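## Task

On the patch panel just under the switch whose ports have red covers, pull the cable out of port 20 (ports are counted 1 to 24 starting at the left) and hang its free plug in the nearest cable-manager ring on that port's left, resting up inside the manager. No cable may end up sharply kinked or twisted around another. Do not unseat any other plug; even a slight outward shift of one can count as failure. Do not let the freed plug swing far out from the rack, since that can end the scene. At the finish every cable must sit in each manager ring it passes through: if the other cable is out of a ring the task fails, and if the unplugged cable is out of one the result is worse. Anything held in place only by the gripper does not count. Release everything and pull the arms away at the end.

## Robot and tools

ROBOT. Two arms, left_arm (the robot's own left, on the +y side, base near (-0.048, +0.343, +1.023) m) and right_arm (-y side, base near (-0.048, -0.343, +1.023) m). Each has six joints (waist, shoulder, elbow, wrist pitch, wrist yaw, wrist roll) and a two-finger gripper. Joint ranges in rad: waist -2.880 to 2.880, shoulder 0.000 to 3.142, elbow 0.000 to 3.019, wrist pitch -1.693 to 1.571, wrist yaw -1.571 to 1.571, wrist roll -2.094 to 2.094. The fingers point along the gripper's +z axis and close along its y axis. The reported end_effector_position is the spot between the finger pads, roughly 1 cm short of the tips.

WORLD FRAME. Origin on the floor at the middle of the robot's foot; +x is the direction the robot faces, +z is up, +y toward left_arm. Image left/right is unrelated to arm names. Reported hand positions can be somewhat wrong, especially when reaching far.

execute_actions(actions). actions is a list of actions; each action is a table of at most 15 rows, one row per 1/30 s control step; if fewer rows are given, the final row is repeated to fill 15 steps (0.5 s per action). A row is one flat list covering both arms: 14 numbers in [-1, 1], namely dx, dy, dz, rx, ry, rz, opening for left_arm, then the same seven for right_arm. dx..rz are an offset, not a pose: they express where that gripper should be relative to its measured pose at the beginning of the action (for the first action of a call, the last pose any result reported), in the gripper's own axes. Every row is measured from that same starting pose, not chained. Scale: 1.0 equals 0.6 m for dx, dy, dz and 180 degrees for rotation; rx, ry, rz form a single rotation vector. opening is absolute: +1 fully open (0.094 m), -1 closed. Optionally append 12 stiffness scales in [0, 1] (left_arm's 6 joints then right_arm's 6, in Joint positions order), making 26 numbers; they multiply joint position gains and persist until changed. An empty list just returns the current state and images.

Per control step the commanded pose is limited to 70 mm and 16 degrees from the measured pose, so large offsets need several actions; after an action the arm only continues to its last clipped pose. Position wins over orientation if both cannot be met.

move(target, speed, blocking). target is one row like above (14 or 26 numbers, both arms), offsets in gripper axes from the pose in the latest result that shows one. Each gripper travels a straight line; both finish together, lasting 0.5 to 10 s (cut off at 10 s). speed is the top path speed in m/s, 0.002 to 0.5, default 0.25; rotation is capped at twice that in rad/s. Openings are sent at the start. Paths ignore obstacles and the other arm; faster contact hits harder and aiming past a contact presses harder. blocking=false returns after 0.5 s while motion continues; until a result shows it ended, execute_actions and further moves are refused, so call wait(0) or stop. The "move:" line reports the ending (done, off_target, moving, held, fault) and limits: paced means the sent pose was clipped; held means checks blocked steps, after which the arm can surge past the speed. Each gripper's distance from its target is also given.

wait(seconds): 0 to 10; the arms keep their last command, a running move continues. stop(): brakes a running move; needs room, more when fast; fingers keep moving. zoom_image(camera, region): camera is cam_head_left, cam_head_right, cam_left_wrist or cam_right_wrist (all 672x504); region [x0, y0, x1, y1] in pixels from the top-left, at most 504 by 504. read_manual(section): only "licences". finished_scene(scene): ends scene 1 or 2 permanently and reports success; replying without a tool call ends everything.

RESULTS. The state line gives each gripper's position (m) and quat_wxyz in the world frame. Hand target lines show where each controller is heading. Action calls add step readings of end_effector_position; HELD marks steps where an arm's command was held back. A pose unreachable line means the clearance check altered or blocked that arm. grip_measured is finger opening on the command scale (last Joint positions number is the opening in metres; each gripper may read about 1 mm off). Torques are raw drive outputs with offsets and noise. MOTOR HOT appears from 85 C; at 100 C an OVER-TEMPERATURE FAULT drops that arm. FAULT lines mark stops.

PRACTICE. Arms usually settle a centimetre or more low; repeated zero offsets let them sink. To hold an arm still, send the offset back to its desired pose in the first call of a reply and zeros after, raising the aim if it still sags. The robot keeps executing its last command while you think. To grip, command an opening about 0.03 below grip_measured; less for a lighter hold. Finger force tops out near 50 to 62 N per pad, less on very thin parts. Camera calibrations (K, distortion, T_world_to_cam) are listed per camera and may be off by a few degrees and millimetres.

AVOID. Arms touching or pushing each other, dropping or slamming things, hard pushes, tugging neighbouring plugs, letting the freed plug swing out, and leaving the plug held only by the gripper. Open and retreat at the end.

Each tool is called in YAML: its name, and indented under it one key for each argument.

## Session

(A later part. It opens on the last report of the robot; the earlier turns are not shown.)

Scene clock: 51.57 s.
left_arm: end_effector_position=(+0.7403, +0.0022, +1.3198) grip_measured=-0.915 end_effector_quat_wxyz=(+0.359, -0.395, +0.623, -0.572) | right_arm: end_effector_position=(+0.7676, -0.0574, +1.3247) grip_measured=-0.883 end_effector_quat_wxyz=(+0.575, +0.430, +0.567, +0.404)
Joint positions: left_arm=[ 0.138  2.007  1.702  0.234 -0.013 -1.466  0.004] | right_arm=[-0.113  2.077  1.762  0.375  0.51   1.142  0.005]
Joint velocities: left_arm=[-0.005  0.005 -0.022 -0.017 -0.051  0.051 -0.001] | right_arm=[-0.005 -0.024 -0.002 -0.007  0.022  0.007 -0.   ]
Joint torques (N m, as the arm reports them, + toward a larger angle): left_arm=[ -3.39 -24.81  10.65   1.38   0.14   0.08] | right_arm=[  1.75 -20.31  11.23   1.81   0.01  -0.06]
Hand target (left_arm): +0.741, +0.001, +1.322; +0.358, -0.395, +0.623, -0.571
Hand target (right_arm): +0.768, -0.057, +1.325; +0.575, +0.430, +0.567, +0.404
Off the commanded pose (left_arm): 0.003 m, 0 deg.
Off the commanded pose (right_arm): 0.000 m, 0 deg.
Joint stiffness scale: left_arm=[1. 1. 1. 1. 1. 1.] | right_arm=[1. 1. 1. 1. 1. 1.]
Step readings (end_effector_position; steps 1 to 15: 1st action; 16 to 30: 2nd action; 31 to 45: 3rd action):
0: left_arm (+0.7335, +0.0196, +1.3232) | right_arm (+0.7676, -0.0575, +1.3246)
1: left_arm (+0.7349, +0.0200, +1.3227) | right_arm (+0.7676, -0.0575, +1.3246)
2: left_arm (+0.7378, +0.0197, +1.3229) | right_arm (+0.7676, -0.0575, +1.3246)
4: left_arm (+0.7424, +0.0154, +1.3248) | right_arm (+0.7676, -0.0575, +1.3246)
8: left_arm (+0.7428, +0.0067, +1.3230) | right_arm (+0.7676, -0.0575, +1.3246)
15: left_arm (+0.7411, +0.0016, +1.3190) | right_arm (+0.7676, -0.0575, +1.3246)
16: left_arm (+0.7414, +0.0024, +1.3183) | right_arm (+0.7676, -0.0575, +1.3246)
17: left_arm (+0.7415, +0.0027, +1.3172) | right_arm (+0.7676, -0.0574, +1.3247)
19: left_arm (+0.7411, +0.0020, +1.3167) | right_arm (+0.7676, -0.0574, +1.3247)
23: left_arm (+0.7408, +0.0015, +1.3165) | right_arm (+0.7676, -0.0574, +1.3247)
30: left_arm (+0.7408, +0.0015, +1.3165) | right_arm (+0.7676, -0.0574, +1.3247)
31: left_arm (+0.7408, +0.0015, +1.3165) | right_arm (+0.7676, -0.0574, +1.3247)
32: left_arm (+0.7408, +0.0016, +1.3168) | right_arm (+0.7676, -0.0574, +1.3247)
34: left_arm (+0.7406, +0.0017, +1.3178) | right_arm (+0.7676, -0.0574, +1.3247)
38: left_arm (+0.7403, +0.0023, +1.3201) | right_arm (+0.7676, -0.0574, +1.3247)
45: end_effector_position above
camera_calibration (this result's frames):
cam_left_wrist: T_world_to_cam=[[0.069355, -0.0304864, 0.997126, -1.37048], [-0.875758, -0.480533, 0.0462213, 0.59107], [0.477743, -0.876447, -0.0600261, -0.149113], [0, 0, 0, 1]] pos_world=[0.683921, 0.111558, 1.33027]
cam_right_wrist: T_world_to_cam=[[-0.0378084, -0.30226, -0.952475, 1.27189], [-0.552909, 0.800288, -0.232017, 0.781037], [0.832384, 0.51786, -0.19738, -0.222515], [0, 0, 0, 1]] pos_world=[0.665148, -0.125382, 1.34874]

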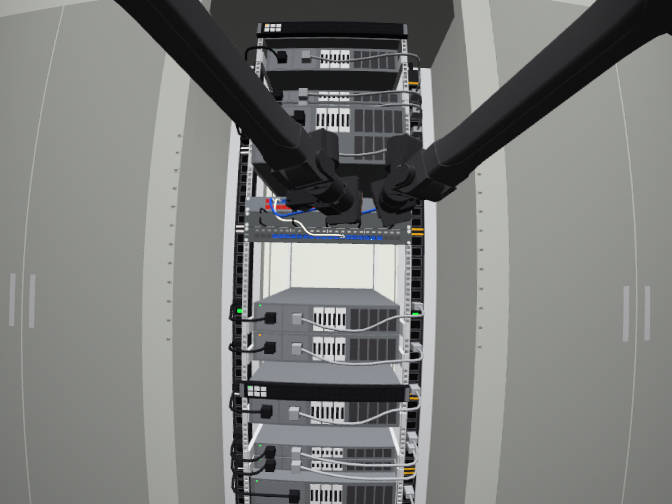

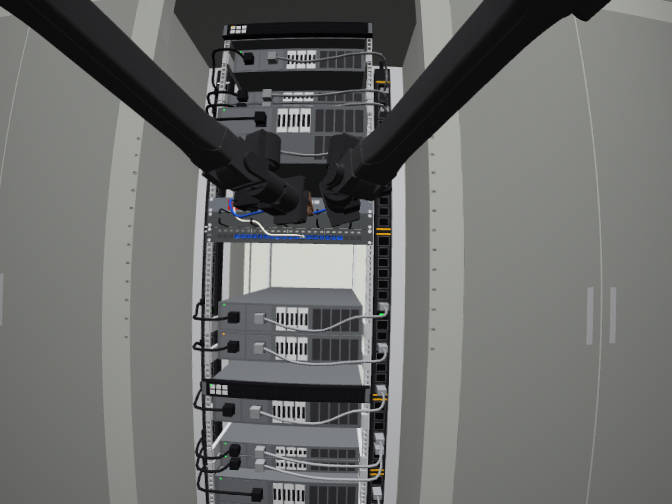

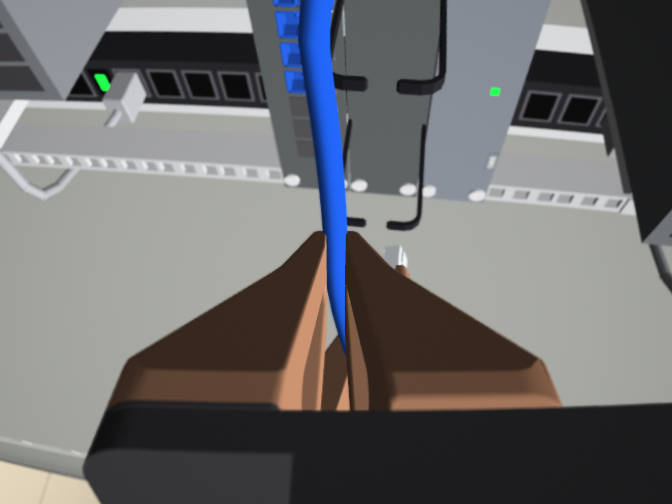

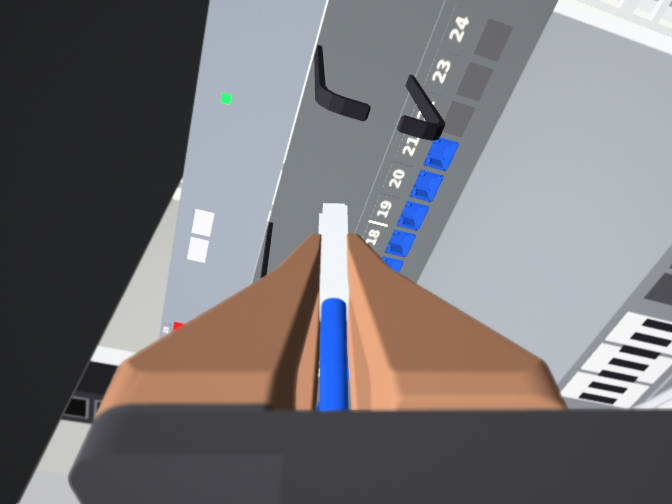

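Gripped. Release right and back it away.

execute_actions:
  actions:
    - [[0,0,0,0,0,0,-0.93,0,0,0,0,0,0,-0.78]]
    - [[0,0,0,0,0,0,-0.93,0,0,0,0,0,0,-0.55]]
    - [[0,0,0,0,0,0,-0.93,-0.05,0,-0.06,0,0,0,-0.5]]
    - [[0,0,0,0,0,0,-0.93,-0.08,0,-0.08,0,0,0,-0.5]]
    - [[0,0,0,0,0,0,-0.93,-0.1,0.03,0,0,0.08,0,-0.5]]
    - [[0,0,0,0,0,0,-0.93,-0.1,0.03,0,0,0,0,-0.5]]

Scene clock: 54.87 s.
left_arm: end_effector_position=(+0.7415, +0.0049, +1.3195) grip_measured=-0.915 end_effector_quat_wxyz=(+0.363, -0.400, +0.620, -0.569) | right_arm: end_effector_position=(+0.6698, -0.2305, +1.4060) grip_measured=-0.502 end_effector_quat_wxyz=(+0.497, +0.374, +0.644, +0.446)
Joint positions: left_arm=[ 0.139  2.007  1.702  0.234 -0.029 -1.466  0.004] | right_arm=[-0.369  1.57   1.365  0.137  0.023  1.155  0.023]
Joint velocities: left_arm=[ 0.005  0.005 -0.007  0.002  0.037 -0.007  0.   ] | right_arm=[-0.005  0.005 -0.002  0.007 -0.037 -0.007  0.001]
Joint torques (N m, as the arm reports them, + toward a larger angle): left_arm=[ -3.83 -25.     9.73   1.9    0.26   0.07] | right_arm=[  1.57 -14.65  16.27   1.54  -0.12  -0.09]
Hand target (left_arm): +0.741, +0.005, +1.320; +0.363, -0.399, +0.621, -0.569
Hand target (right_arm): +0.675, -0.230, +1.436; +0.508, +0.366, +0.632, +0.456
Off the commanded pose (left_arm): 0.000 m, 0 deg.
Off the commanded pose (right_arm): 0.032 m, 2 deg.
Joint stiffness scale: left_arm=[1. 1. 1. 1. 1. 1.] | right_arm=[1. 1. 1. 1. 1. 1.]
Step readings (end_effector_position; steps 1 to 15: 1st action; 16 to 30: 2nd action; 31 to 45: 3rd action; 46 to 60: 4th action; 61 to 75: 5th action; 76 to 90: 6th action):
0: left_arm (+0.7403, +0.0022, +1.3198) | right_arm (+0.7676, -0.0574, +1.3247)
1: left_arm (+0.7403, +0.0024, +1.3198) | right_arm (+0.7676, -0.0574, +1.3247)
2: left_arm (+0.7404, +0.0026, +1.3198) | right_arm (+0.7676, -0.0574, +1.3247)
4: left_arm (+0.7406, +0.0030, +1.3197) | right_arm (+0.7676, -0.0574, +1.3247)
8: left_arm (+0.7406, +0.0031, +1.3197) | right_arm (+0.7676, -0.0574, +1.3247)
15: left_arm (+0.7406, +0.0031, +1.3197) | right_arm (+0.7676, -0.0574, +1.3247)
16: left_arm (+0.7407, +0.0032, +1.3197) | right_arm (+0.7676, -0.0574, +1.3247)
17: left_arm (+0.7408, +0.0034, +1.3197) | right_arm (+0.7676, -0.0574, +1.3247)
19: left_arm (+0.7408, +0.0035, +1.3197) | right_arm (+0.7676, -0.0574, +1.3247)
23: left_arm (+0.7408, +0.0035, +1.3197) | right_arm (+0.7676, -0.0574, +1.3247)
30: left_arm (+0.7408, +0.0035, +1.3197) | right_arm (+0.7676, -0.0574, +1.3247)
31: left_arm (+0.7409, +0.0037, +1.3197) | right_arm (+0.7642, -0.0579, +1.3225)
32: left_arm (+0.7410, +0.0038, +1.3196) | right_arm (+0.7553, -0.0618, +1.3180)
34: left_arm (+0.7410, +0.0039, +1.3196) | right_arm (+0.7386, -0.0693, +1.3095)
38: left_arm (+0.7410, +0.0039, +1.3196) | right_arm (+0.7293, -0.0757, +1.3221)
45: left_arm (+0.7410, +0.0039, +1.3196) | right_arm (+0.7269, -0.0789, +1.3388)
46: left_arm (+0.7411, +0.0041, +1.3196) | right_arm (+0.7229, -0.0789, +1.3363)
47: left_arm (+0.7412, +0.0042, +1.3196) | right_arm (+0.7116, -0.0831, +1.3297)
49: left_arm (+0.7412, +0.0043, +1.3196) | right_arm (+0.6886, -0.0945, +1.3197)
53: left_arm (+0.7412, +0.0043, +1.3196) | right_arm (+0.6741, -0.1091, +1.3390)
60: left_arm (+0.7412, +0.0043, +1.3196) | right_arm (+0.6704, -0.1162, +1.3632)
61: left_arm (+0.7413, +0.0044, +1.3196) | right_arm (+0.6694, -0.1012, +1.3621)
62: left_arm (+0.7413, +0.0045, +1.3196) | right_arm (+0.6645, -0.0902, +1.3561)
64: left_arm (+0.7413, +0.0046, +1.3196) | right_arm (+0.6606, -0.1000, +1.3555)
68: left_arm (+0.7413, +0.0046, +1.3196) | right_arm (+0.6643, -0.1503, +1.3800)
75: left_arm (+0.7413, +0.0046, +1.3196) | right_arm (+0.6636, -0.1798, +1.4017)
76: left_arm (+0.7414, +0.0047, +1.3195) | right_arm (+0.6628, -0.1767, +1.3993)
77: left_arm (+0.7415, +0.0049, +1.3195) | right_arm (+0.6617, -0.1764, +1.3953)
79: left_arm (+0.7415, +0.0049, +1.3195) | right_arm (+0.6630, -0.1899, +1.3911)
83: left_arm (+0.7415, +0.0049, +1.3195) | right_arm (+0.6678, -0.2231, +1.3948)
90: end_effector_position above
camera_calibration (this result's frames):
cam_left_wrist: T_world_to_cam=[[0.0708064, -0.031342, 0.996998, -1.37107], [-0.868165, -0.494127, 0.0461232, 0.588], [0.491198, -0.868824, -0.0621974, -0.15453], [0, 0, 0, 1]] pos_world=[0.683466, 0.113316, 1.33022]
cam_right_wrist: T_world_to_cam=[[-0.0534405, -0.325885, -0.943898, 1.28628], [-0.748494, 0.638762, -0.178158, 0.90241], [0.660985, 0.696981, -0.278058, 0.234112], [0, 0, 0, 1]] pos_world=[0.589444, -0.320418, 1.43999]

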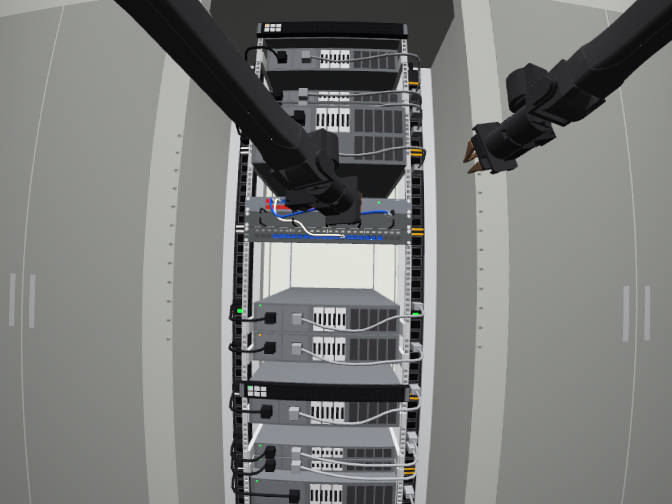

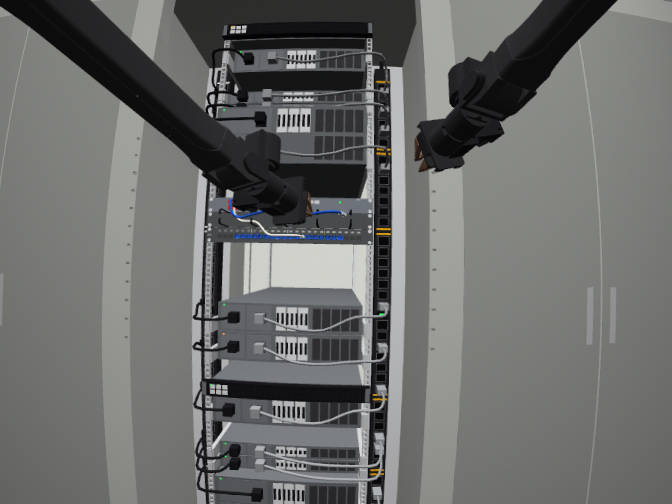

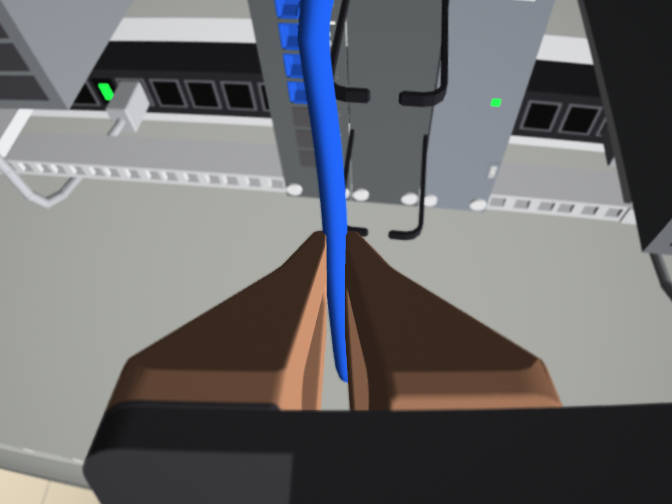

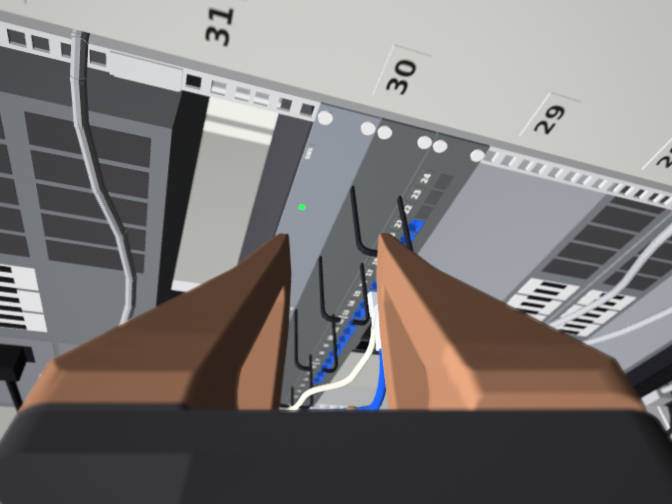

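move:
  target: [-0.07,-0.04,0.05,0.02,-0.11,0,-0.93,0,0,0,0,0.08,0,-0.5]
  speed: 0.08

zoom_image:
  camera: "cam_head_right"
  region: [200,175,380,255]

Scene clock: 57.83 s.
left_arm: end_effector_position=(+0.7767, +0.0337, +1.3205) grip_measured=-0.915 end_effector_quat_wxyz=(+0.464, -0.487, +0.547, -0.498) | right_arm: end_effector_position=(+0.6569, -0.2179, +1.3793) grip_measured=-0.502 end_effector_quat_wxyz=(+0.393, +0.321, +0.710, +0.488)
Joint positions: left_arm=[ 0.118  2.092  1.822  0.249 -0.38  -1.457  0.004] | right_arm=[-0.424  1.57   1.378 -0.018 -0.275  1.147  0.023]
Joint velocities: left_arm=[-0.015 -0.015  0.017 -0.012 -0.081 -0.037 -0.   ] | right_arm=[ 0.005  0.005 -0.007 -0.012 -0.022 -0.007  0.   ]
Joint torques (N m, as the arm reports them, + toward a larger angle): left_arm=[ -3.87 -23.99  14.51   2.52  -0.15   0.21] | right_arm=[ -0.64 -14.99  16.6    1.63  -0.18  -0.17]
Hand target (left_arm): +0.786, +0.031, +1.339; +0.476, -0.481, +0.531, -0.510
Hand target (right_arm): +0.668, -0.231, +1.406; +0.413, +0.314, +0.701, +0.490
Off the commanded pose (left_arm): 0.023 m, 3 deg.
Off the commanded pose (right_arm): 0.032 m, 3 deg.
Joint stiffness scale: left_arm=[1. 1. 1. 1. 1. 1.] | right_arm=[1. 1. 1. 1. 1. 1.]
move: off_target (left_arm, right_arm)
camera_calibration (this result's frames):
cam_left_wrist: T_world_to_cam=[[0.0576829, -0.0312408, 0.997846, -1.36456], [-0.659564, -0.751506, 0.0145994, 0.52106], [0.749431, -0.658986, -0.0639544, -0.352073], [0, 0, 0, 1]] pos_world=[0.686239, 0.116939, 1.3315]
cam_right_wrist: T_world_to_cam=[[-0.0857759, -0.32331, -0.942398, 1.28422], [-0.899718, 0.431434, -0.0661215, 0.779624], [0.42796, 0.842221, -0.327894, 0.479891], [0, 0, 0, 1]] pos_world=[0.606222, -0.325329, 1.41915]

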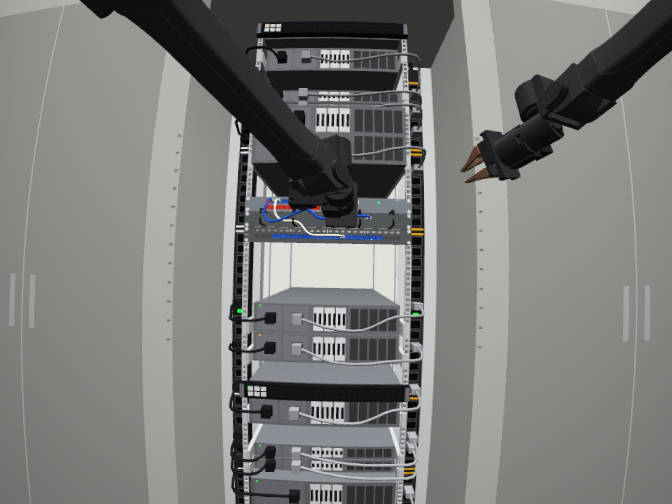

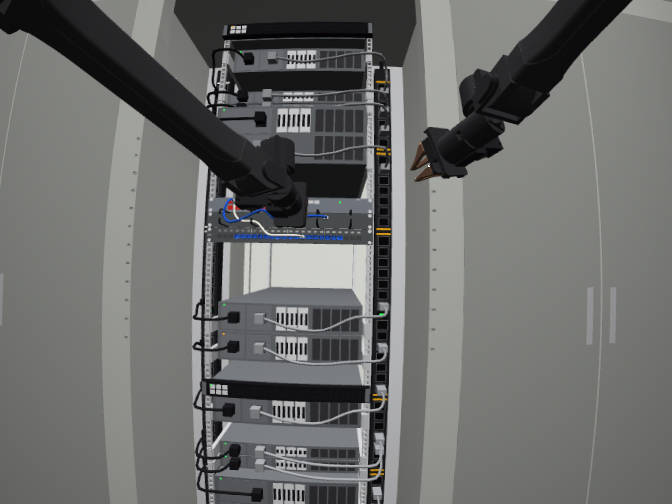

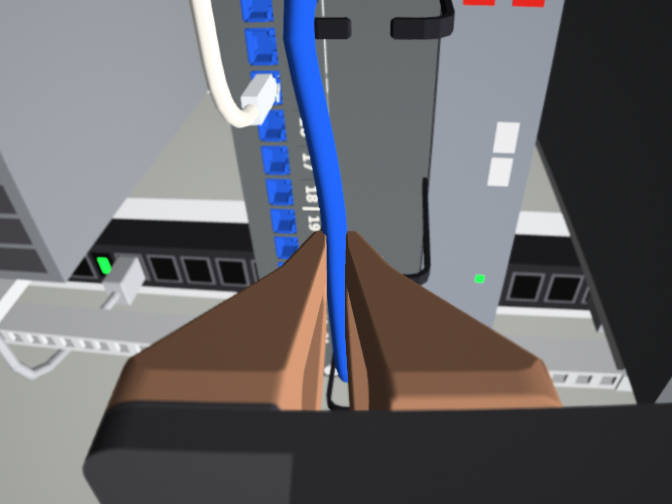

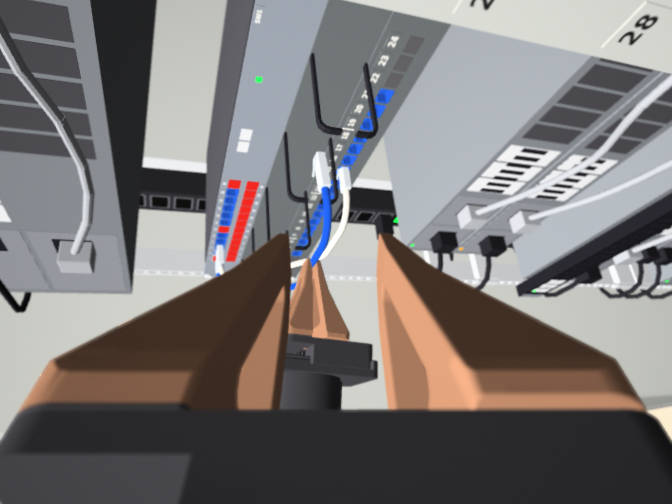

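Region (200, 175, 380, 255) of cam_head_right's 672x504 image, scaled by 2.800, with more detail than that image has.

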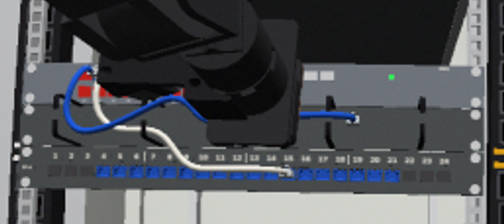

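execute_actions:
  actions:
    - [[0.025,-0.035,0.02,0.01,0,0,-0.93,0,0,0,0,0,0,-0.5]]
    - [[0.02,-0.02,0.04,0,0,0,-0.93,0,0,0,0,0,0,-0.5]]

zoom_image:
  camera: "cam_head_right"
  region: [260,185,380,245]

zoom_image:
  camera: "cam_right_wrist"
  region: [240,100,420,280]

Scene clock: 59.43 s.
left_arm: end_effector_position=(+0.7935, +0.0130, +1.3253) grip_measured=-0.915 end_effector_quat_wxyz=(+0.460, -0.485, +0.556, -0.495) | right_arm: end_effector_position=(+0.6569, -0.2179, +1.3792) grip_measured=-0.502 end_effector_quat_wxyz=(+0.392, +0.321, +0.710, +0.488)
Joint positions: left_arm=[ 0.104  2.155  1.951  0.166 -0.386 -1.455  0.004] | right_arm=[-0.424  1.57   1.378 -0.019 -0.276  1.146  0.023]
Joint velocities: left_arm=[-0.015 -0.015  0.002 -0.007  0.022 -0.051 -0.001] | right_arm=[ 0.005 -0.015  0.002 -0.007  0.007  0.007  0.001]
Joint torques (N m, as the arm reports them, + toward a larger angle): left_arm=[ -4.32 -25.23  14.47   1.57   0.     0.08] | right_arm=[  0.82 -14.7   11.54   1.93  -0.03  -0.06]
Hand target (left_arm): +0.800, +0.007, +1.338; +0.464, -0.483, +0.546, -0.503
Hand target (right_arm): +0.657, -0.218, +1.379; +0.392, +0.321, +0.710, +0.488
Off the commanded pose (left_arm): 0.017 m, 2 deg.
Off the commanded pose (right_arm): 0.000 m, 0 deg.
Joint stiffness scale: left_arm=[1. 1. 1. 1. 1. 1.] | right_arm=[1. 1. 1. 1. 1. 1.]
Step readings (end_effector_position; steps 1 to 15: 1st action; 16 to 30: 2nd action):
0: left_arm (+0.7768, +0.0337, +1.3207) | right_arm (+0.6569, -0.2179, +1.3792)
1: left_arm (+0.7770, +0.0334, +1.3214) | right_arm (+0.6569, -0.2179, +1.3792)
2: left_arm (+0.7782, +0.0326, +1.3219) | right_arm (+0.6569, -0.2179, +1.3792)
4: left_arm (+0.7798, +0.0291, +1.3245) | right_arm (+0.6569, -0.2179, +1.3792)
8: left_arm (+0.7791, +0.0232, +1.3277) | right_arm (+0.6569, -0.2179, +1.3792)
15: left_arm (+0.7784, +0.0213, +1.3290) | right_arm (+0.6569, -0.2179, +1.3792)
16: left_arm (+0.7797, +0.0207, +1.3290) | right_arm (+0.6569, -0.2179, +1.3792)
17: left_arm (+0.7829, +0.0191, +1.3295) | right_arm (+0.6569, -0.2179, +1.3792)
19: left_arm (+0.7891, +0.0161, +1.3318) | right_arm (+0.6569, -0.2179, +1.3792)
23: left_arm (+0.7931, +0.0137, +1.3296) | right_arm (+0.6569, -0.2179, +1.3792)
30: end_effector_position above
camera_calibration (this result's frames):
cam_left_wrist: T_world_to_cam=[[0.0720998, -0.041583, 0.99653, -1.38058], [-0.666892, -0.744957, 0.0171648, 0.518813], [0.741658, -0.665816, -0.0814426, -0.348612], [0, 0, 0, 1]] pos_world=[0.704083, 0.0969731, 1.33849]
cam_right_wrist: T_world_to_cam=[[-0.0857921, -0.323627, -0.942287, 1.28395], [-0.899941, 0.430976, -0.0660811, 0.779535], [0.427489, 0.842334, -0.328219, 0.480616], [0, 0, 0, 1]] pos_world=[0.606231, -0.325278, 1.41911]

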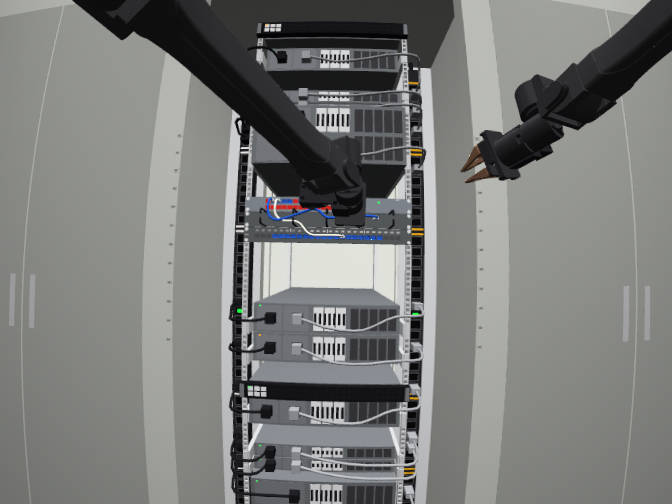

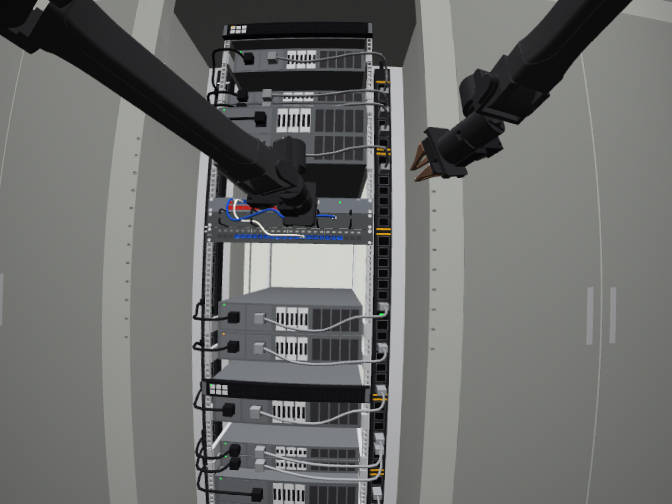

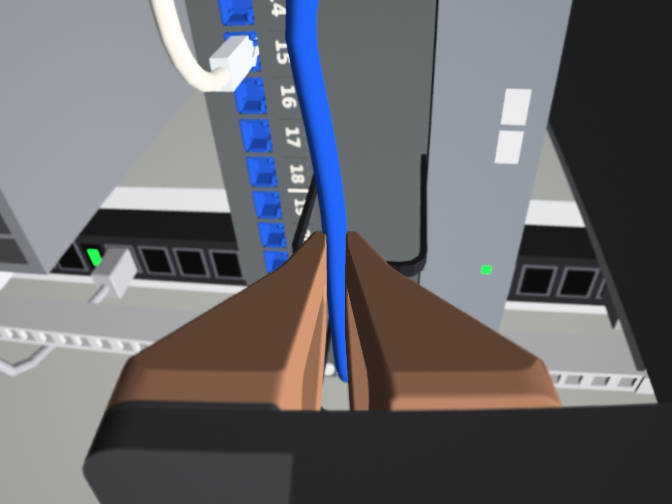

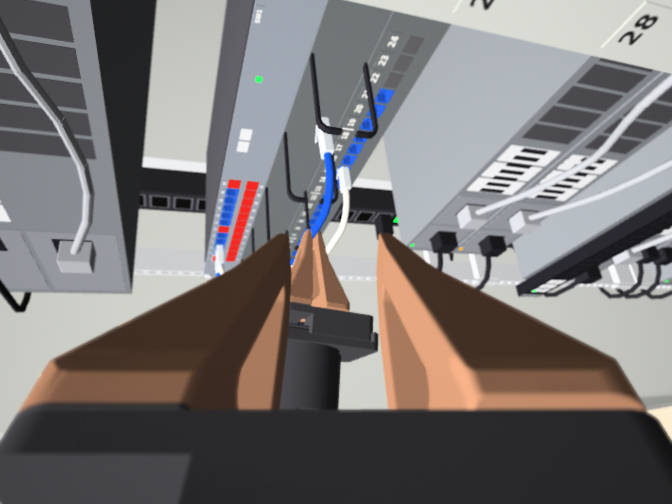

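Region (260, 185, 380, 245) of cam_head_right's 672x504 image, scaled by 4.200, with more detail than that image has.

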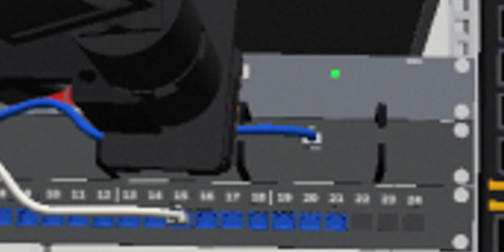

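Region (240, 100, 420, 280) of cam_right_wrist's 672x504 image, scaled by 2.800, with more detail than that image has.

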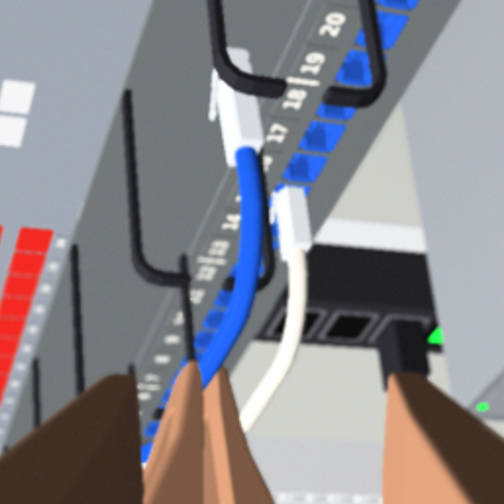

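execute_actions:
  actions:
    - [[-0.02,-0.03,0.015,0.02,0,0,-0.93,0,0,0,0,0,0,-0.5]]
    - [[-0.01,-0.018,0.035,0.005,0,0,-0.93,0,0,0,0,0,0,-0.5]]

zoom_image:
  camera: "cam_head_right"
  region: [260,185,380,245]

zoom_image:
  camera: "cam_right_wrist"
  region: [240,100,420,280]

Scene clock: 60.93 s.
left_arm: end_effector_position=(+0.8001, +0.0046, +1.3349) grip_measured=-0.915 end_effector_quat_wxyz=(+0.459, -0.468, +0.556, -0.511) | right_arm: end_effector_position=(+0.6569, -0.2179, +1.3792) grip_measured=-0.502 end_effector_quat_wxyz=(+0.392, +0.321, +0.710, +0.488)
Joint positions: left_arm=[ 0.105  2.175  1.991  0.176 -0.346 -1.441  0.004] | right_arm=[-0.424  1.57   1.378 -0.019 -0.276  1.146  0.023]
Joint velocities: left_arm=[ 0.005  0.005 -0.002 -0.012 -0.037 -0.007 -0.001] | right_arm=[-0.015  0.005 -0.002  0.002 -0.022 -0.022 -0.   ]
Joint torques (N m, as the arm reports them, + toward a larger angle): left_arm=[ -2.56 -25.35  14.61   1.53   0.28   0.14] | right_arm=[  0.82 -14.71  11.53   1.93  -0.02  -0.06]
Hand target (left_arm): +0.814, +0.014, +1.344; +0.467, -0.468, +0.547, -0.514
Hand target (right_arm): +0.657, -0.218, +1.379; +0.392, +0.321, +0.710, +0.488
Off the commanded pose (left_arm): 0.020 m, 1 deg.
Off the commanded pose (right_arm): 0.000 m, 0 deg.
Joint stiffness scale: left_arm=[1. 1. 1. 1. 1. 1.] | right_arm=[1. 1. 1. 1. 1. 1.]
Step readings (end_effector_position; steps 1 to 15: 1st action; 16 to 30: 2nd action):
0: left_arm (+0.7935, +0.0130, +1.3253) | right_arm (+0.6569, -0.2179, +1.3792)
1: left_arm (+0.7935, +0.0113, +1.3269) | right_arm (+0.6569, -0.2179, +1.3792)
2: left_arm (+0.7937, +0.0104, +1.3295) | right_arm (+0.6569, -0.2179, +1.3792)
4: left_arm (+0.7938, +0.0099, +1.3325) | right_arm (+0.6569, -0.2179, +1.3792)
8: left_arm (+0.7939, +0.0099, +1.3342) | right_arm (+0.6569, -0.2179, +1.3792)
15: left_arm (+0.7939, +0.0099, +1.3345) | right_arm (+0.6569, -0.2179, +1.3792)
16: left_arm (+0.7943, +0.0085, +1.3348) | right_arm (+0.6569, -0.2179, +1.3792)
17: left_arm (+0.7957, +0.0073, +1.3359) | right_arm (+0.6569, -0.2179, +1.3792)
19: left_arm (+0.7982, +0.0056, +1.3377) | right_arm (+0.6569, -0.2179, +1.3792)
23: left_arm (+0.7997, +0.0048, +1.3378) | right_arm (+0.6569, -0.2179, +1.3792)
30: end_effector_position above
camera_calibration (this result's frames):
cam_left_wrist: T_world_to_cam=[[0.039315, -0.0404611, 0.998407, -1.36723], [-0.693474, -0.720479, -0.00189051, 0.563453], [0.719408, -0.692295, -0.0563844, -0.373795], [0, 0, 0, 1]] pos_world=[0.713403, 0.0918602, 1.34504]
cam_right_wrist: T_world_to_cam=[[-0.0857921, -0.323627, -0.942287, 1.28395], [-0.899941, 0.430976, -0.0660811, 0.779535], [0.427489, 0.842334, -0.328219, 0.480616], [0, 0, 0, 1]] pos_world=[0.606231, -0.325278, 1.41911]

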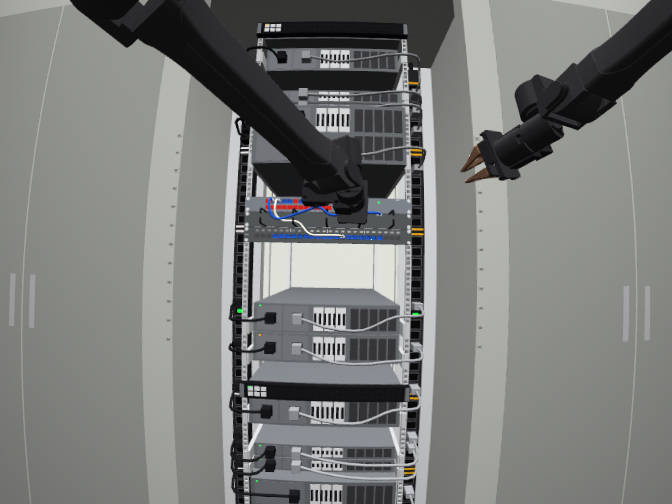

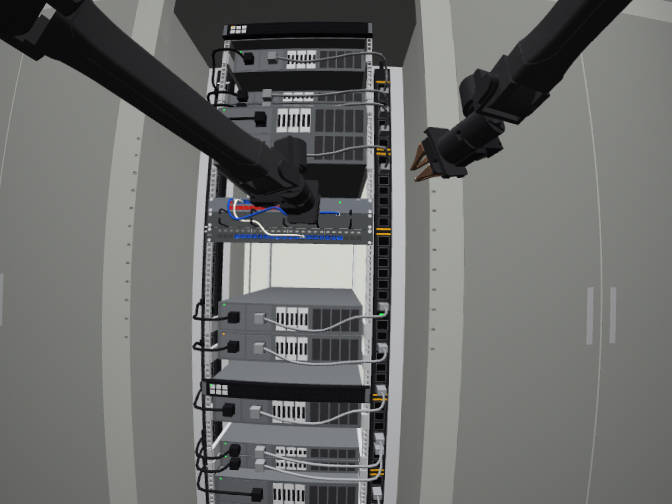

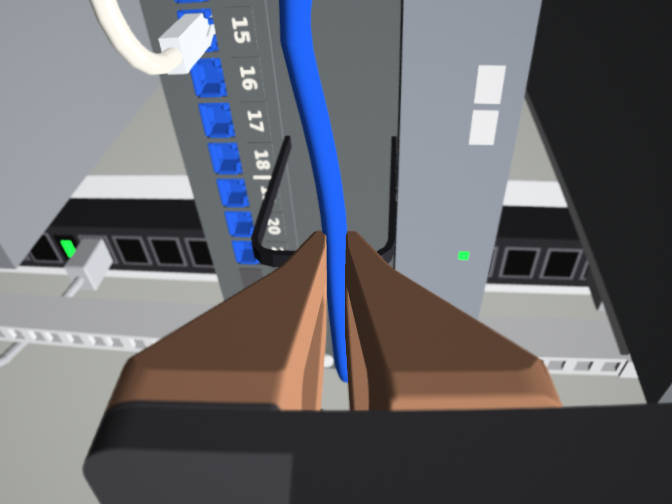

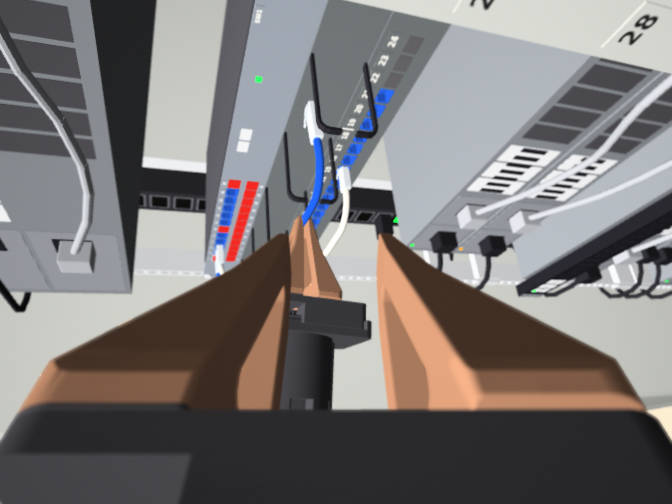

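Region (260, 185, 380, 245) of cam_head_right's 672x504 image, scaled by 4.200, with more detail than that image has.

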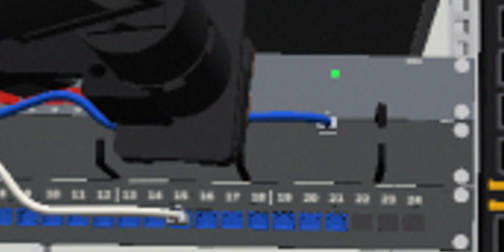

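Region (240, 100, 420, 280) of cam_right_wrist's 672x504 image, scaled by 2.800, with more detail than that image has.

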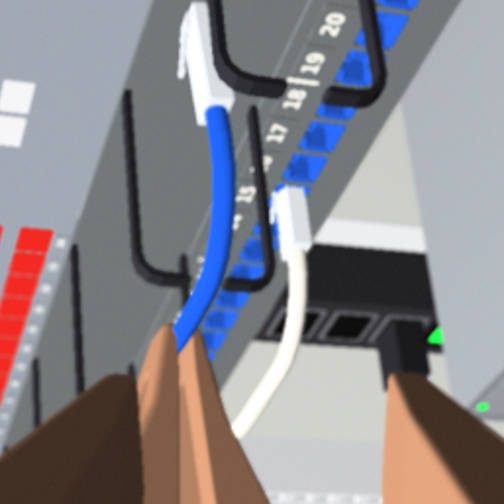

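execute_actions:
  actions:
    - [[-0.055,-0.008,0,0,-0.015,0,-0.93,0,0,0,0,0,0,-0.5]]
    - [[-0.035,-0.012,0.04,0,0,0,-0.93,0,0,0,0,0,0,-0.5]]

zoom_image:
  camera: "cam_head_right"
  region: [260,185,380,245]

zoom_image:
  camera: "cam_right_wrist"
  region: [240,100,420,280]

Scene clock: 62.33 s.
left_arm: end_effector_position=(+0.8105, +0.0245, +1.3306) grip_measured=-0.915 end_effector_quat_wxyz=(+0.454, -0.472, +0.565, -0.501) | right_arm: end_effector_position=(+0.6569, -0.2179, +1.3792) grip_measured=-0.502 end_effector_quat_wxyz=(+0.392, +0.321, +0.710, +0.488)
Joint positions: left_arm=[ 0.135  2.175  2.004  0.133 -0.32  -1.441  0.004] | right_arm=[-0.424  1.57   1.378 -0.019 -0.276  1.146  0.023]
Joint velocities: left_arm=[-0.005 -0.015  0.002 -0.007 -0.051  0.022  0.001] | right_arm=[ 0.005 -0.005  0.012 -0.002 -0.007 -0.022 -0.001]
Joint torques (N m, as the arm reports them, + toward a larger angle): left_arm=[ -1.94 -25.46  14.67   1.53   0.1    0.1 ] | right_arm=[  0.82 -14.76  11.54   1.92  -0.02  -0.06]
Hand target (left_arm): +0.826, +0.039, +1.339; +0.464, -0.475, +0.553, -0.502
Hand target (right_arm): +0.657, -0.218, +1.379; +0.392, +0.321, +0.710, +0.488
Off the commanded pose (left_arm): 0.024 m, 2 deg.
Off the commanded pose (right_arm): 0.000 m, 0 deg.
Joint stiffness scale: left_arm=[1. 1. 1. 1. 1. 1.] | right_arm=[1. 1. 1. 1. 1. 1.]
Step readings (end_effector_position; steps 1 to 15: 1st action; 16 to 30: 2nd action):
0: left_arm (+0.8002, +0.0046, +1.3346) | right_arm (+0.6569, -0.2179, +1.3792)
1: left_arm (+0.8002, +0.0063, +1.3343) | right_arm (+0.6569, -0.2179, +1.3792)
2: left_arm (+0.7996, +0.0077, +1.3336) | right_arm (+0.6569, -0.2179, +1.3792)
4: left_arm (+0.7992, +0.0112, +1.3320) | right_arm (+0.6569, -0.2179, +1.3792)
8: left_arm (+0.8011, +0.0181, +1.3325) | right_arm (+0.6569, -0.2179, +1.3792)
15: left_arm (+0.8016, +0.0198, +1.3333) | right_arm (+0.6569, -0.2179, +1.3792)
16: left_arm (+0.8019, +0.0180, +1.3330) | right_arm (+0.6569, -0.2179, +1.3792)
17: left_arm (+0.8027, +0.0162, +1.3321) | right_arm (+0.6569, -0.2179, +1.3792)
19: left_arm (+0.8050, +0.0173, +1.3317) | right_arm (+0.6569, -0.2179, +1.3792)
23: left_arm (+0.8089, +0.0227, +1.3309) | right_arm (+0.6569, -0.2179, +1.3792)
30: end_effector_position above
camera_calibration (this result's frames):
cam_left_wrist: T_world_to_cam=[[0.0663031, -0.0534066, 0.996369, -1.38133], [-0.693034, -0.720866, 0.00747847, 0.572103], [0.717849, -0.691014, -0.0848082, -0.328682], [0, 0, 0, 1]] pos_world=[0.724017, 0.111513, 1.34416]
cam_right_wrist: T_world_to_cam=[[-0.0857921, -0.323627, -0.942287, 1.28395], [-0.899941, 0.430976, -0.0660811, 0.779535], [0.427489, 0.842334, -0.328219, 0.480616], [0, 0, 0, 1]] pos_world=[0.606231, -0.325278, 1.41911]

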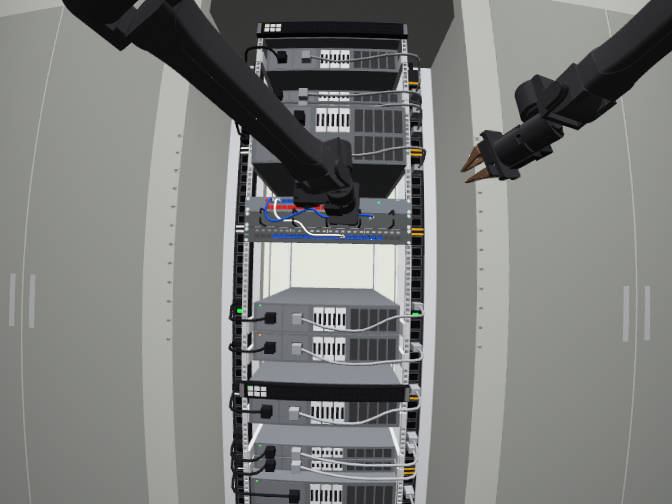

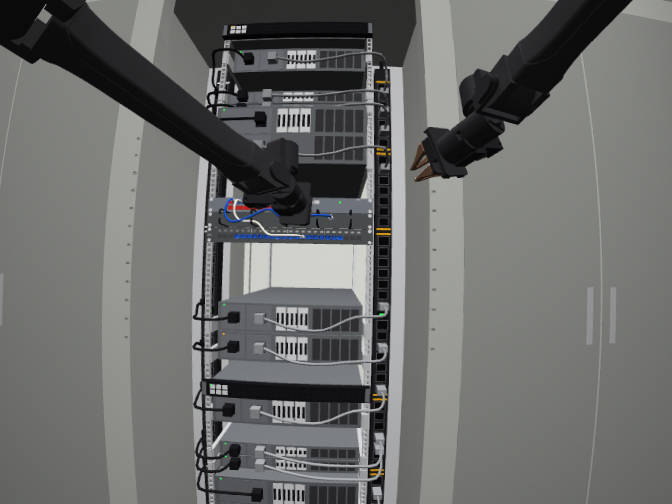

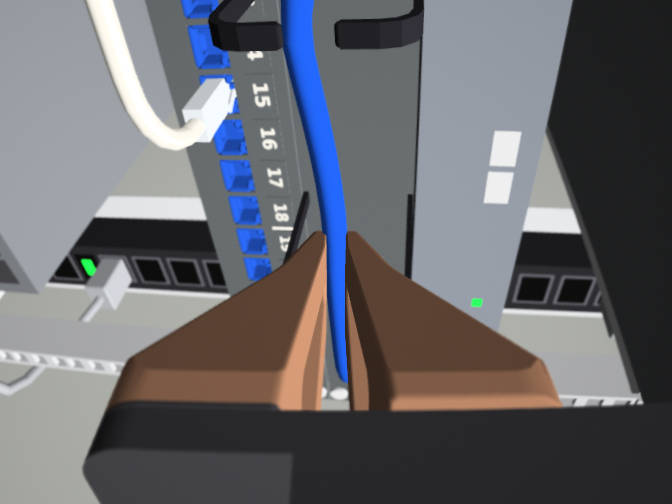

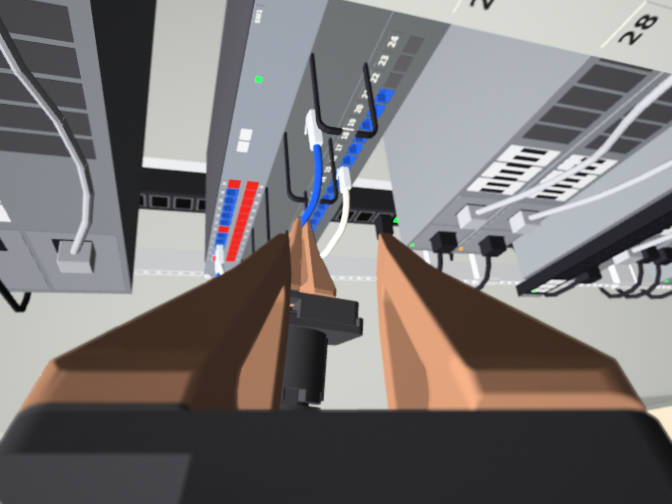

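Region (260, 185, 380, 245) of cam_head_right's 672x504 image, scaled by 4.200, with more detail than that image has.

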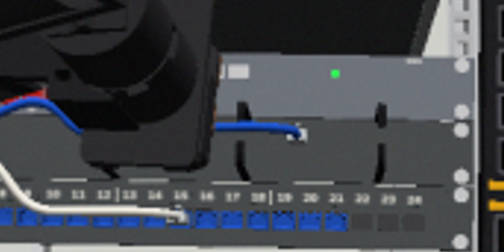

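Region (240, 100, 420, 280) of cam_right_wrist's 672x504 image, scaled by 2.800, with more detail than that image has.

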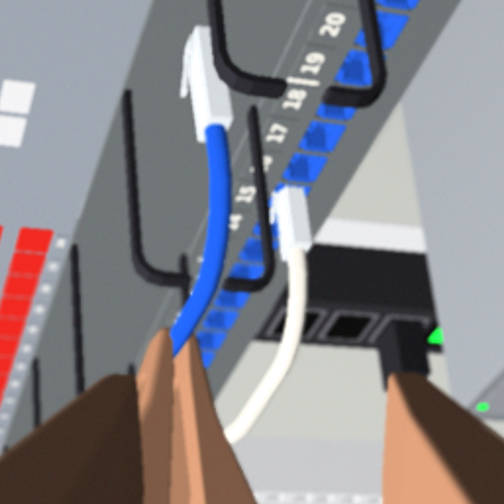

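Aligned with gap (and ring 3's too). Push.

execute_actions:
  actions:
    - [[-0.03,-0.006,0.045,0,0,0,-0.93,0,0,0,0,0,0,-0.5]]
    - [[-0.03,-0.008,0.045,0.005,0,0,-0.93,0,0,0,0,0,0,-0.5]]

zoom_image:
  camera: "cam_head_right"
  region: [200,175,380,255]

zoom_image:
  camera: "cam_right_wrist"
  region: [240,100,420,280]

Scene clock: 63.70 s.
left_arm: end_effector_position=(+0.8336, +0.0210, +1.3145) grip_measured=-0.915 end_effector_quat_wxyz=(+0.435, -0.463, +0.586, -0.504) | right_arm: end_effector_position=(+0.6569, -0.2179, +1.3792) grip_measured=-0.502 end_effector_quat_wxyz=(+0.392, +0.321, +0.710, +0.488)
Joint positions: left_arm=[ 0.157  2.246  2.11   0.063 -0.25  -1.441  0.004] | right_arm=[-0.424  1.57   1.378 -0.019 -0.276  1.146  0.023]
Joint velocities: left_arm=[ 0.005 -0.005 -0.002  0.012  0.007 -0.007 -0.001] | right_arm=[ 0.015 -0.024 -0.002 -0.007  0.066 -0.051 -0.   ]
Joint torques (N m, as the arm reports them, + toward a larger angle): left_arm=[ -2.04 -26.49  15.05   1.64   0.11   0.15] | right_arm=[  0.84 -14.71  11.53   1.94  -0.02  -0.06]
Hand target (left_arm): +0.849, +0.037, +1.327; +0.448, -0.463, +0.573, -0.506
Hand target (right_arm): +0.657, -0.218, +1.379; +0.392, +0.321, +0.710, +0.488
Off the commanded pose (left_arm): 0.027 m, 2 deg.
Off the commanded pose (right_arm): 0.000 m, 0 deg.
Joint stiffness scale: left_arm=[1. 1. 1. 1. 1. 1.] | right_arm=[1. 1. 1. 1. 1. 1.]
Step readings (end_effector_position; steps 1 to 15: 1st action; 16 to 30: 2nd action):
0: left_arm (+0.8105, +0.0244, +1.3302) | right_arm (+0.6569, -0.2179, +1.3792)
1: left_arm (+0.8110, +0.0223, +1.3299) | right_arm (+0.6569, -0.2179, +1.3792)
2: left_arm (+0.8126, +0.0200, +1.3298) | right_arm (+0.6569, -0.2179, +1.3792)
4: left_arm (+0.8162, +0.0195, +1.3302) | right_arm (+0.6569, -0.2179, +1.3792)
8: left_arm (+0.8202, +0.0222, +1.3255) | right_arm (+0.6569, -0.2179, +1.3792)
15: left_arm (+0.8216, +0.0229, +1.3250) | right_arm (+0.6569, -0.2179, +1.3792)
16: left_arm (+0.8221, +0.0208, +1.3257) | right_arm (+0.6569, -0.2179, +1.3792)
17: left_arm (+0.8238, +0.0186, +1.3264) | right_arm (+0.6569, -0.2179, +1.3792)
19: left_arm (+0.8275, +0.0177, +1.3269) | right_arm (+0.6569, -0.2179, +1.3792)
23: left_arm (+0.8319, +0.0203, +1.3218) | right_arm (+0.6569, -0.2179, +1.3792)
30: end_effector_position above
camera_calibration (this result's frames):
cam_left_wrist: T_world_to_cam=[[0.0911577, -0.0655098, 0.993679, -1.38394], [-0.728746, -0.684439, 0.0217307, 0.595991], [0.67869, -0.726121, -0.110132, -0.282358], [0, 0, 0, 1]] pos_world=[0.752117, 0.112232, 1.33115]
cam_right_wrist: T_world_to_cam=[[-0.0857921, -0.323627, -0.942287, 1.28395], [-0.899941, 0.430976, -0.0660811, 0.779535], [0.427489, 0.842334, -0.328219, 0.480616], [0, 0, 0, 1]] pos_world=[0.606231, -0.325278, 1.41911]

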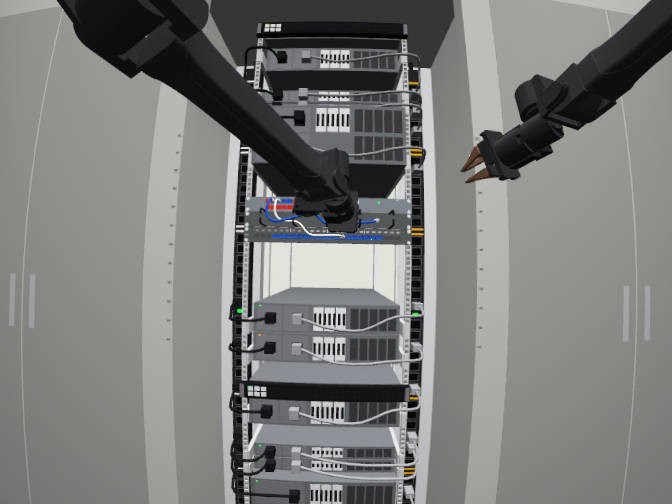

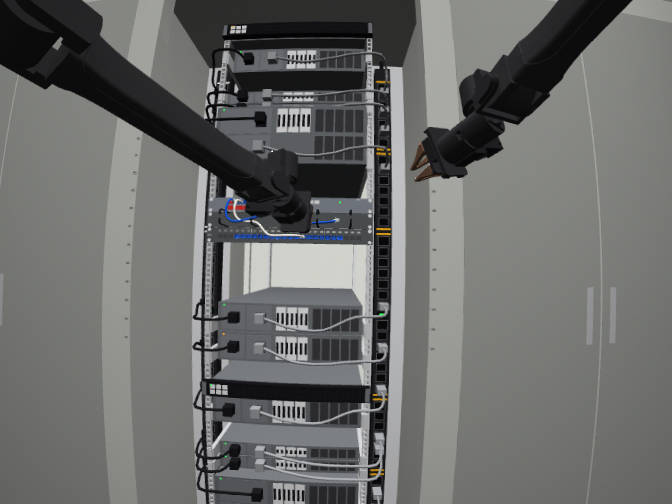

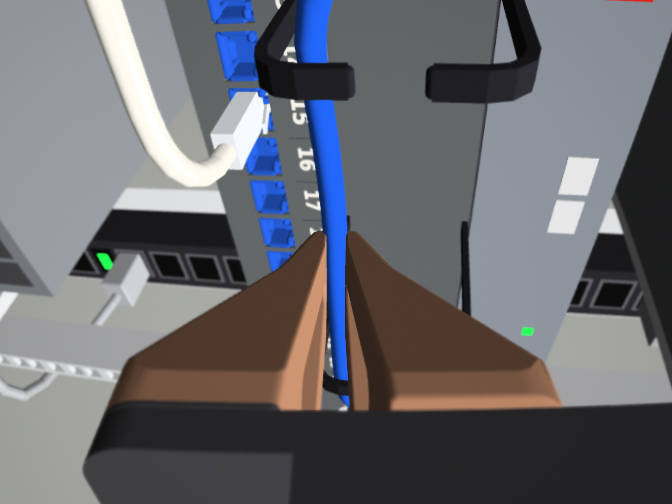

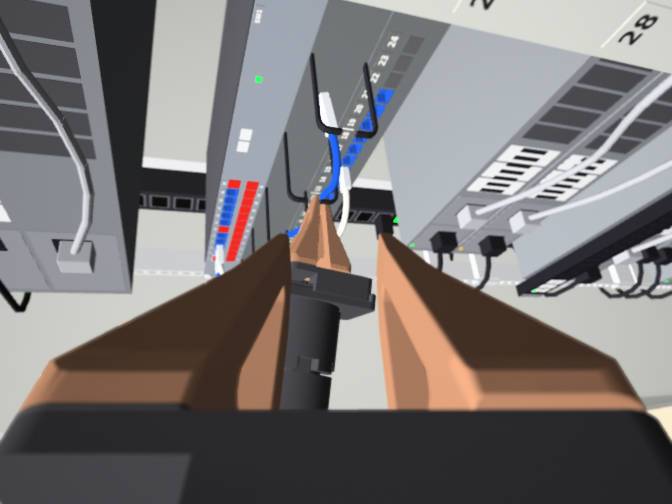

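Region (200, 175, 380, 255) of cam_head_right's 672x504 image, scaled by 2.800, with more detail than that image has.

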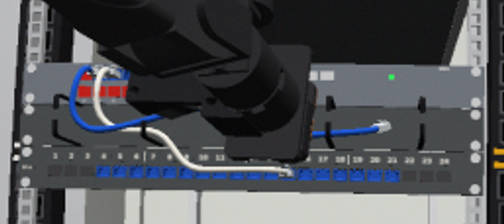

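Region (240, 100, 420, 280) of cam_right_wrist's 672x504 image, scaled by 2.800, with more detail than that image has.

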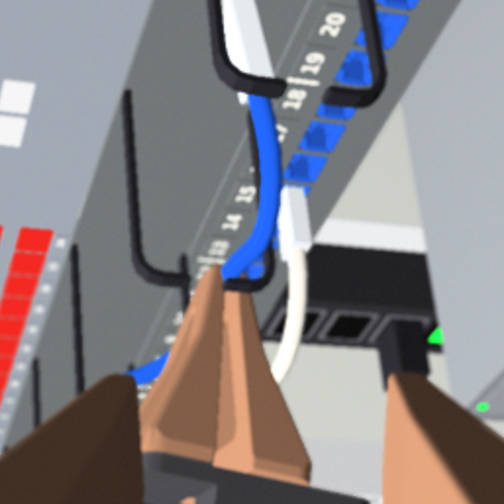

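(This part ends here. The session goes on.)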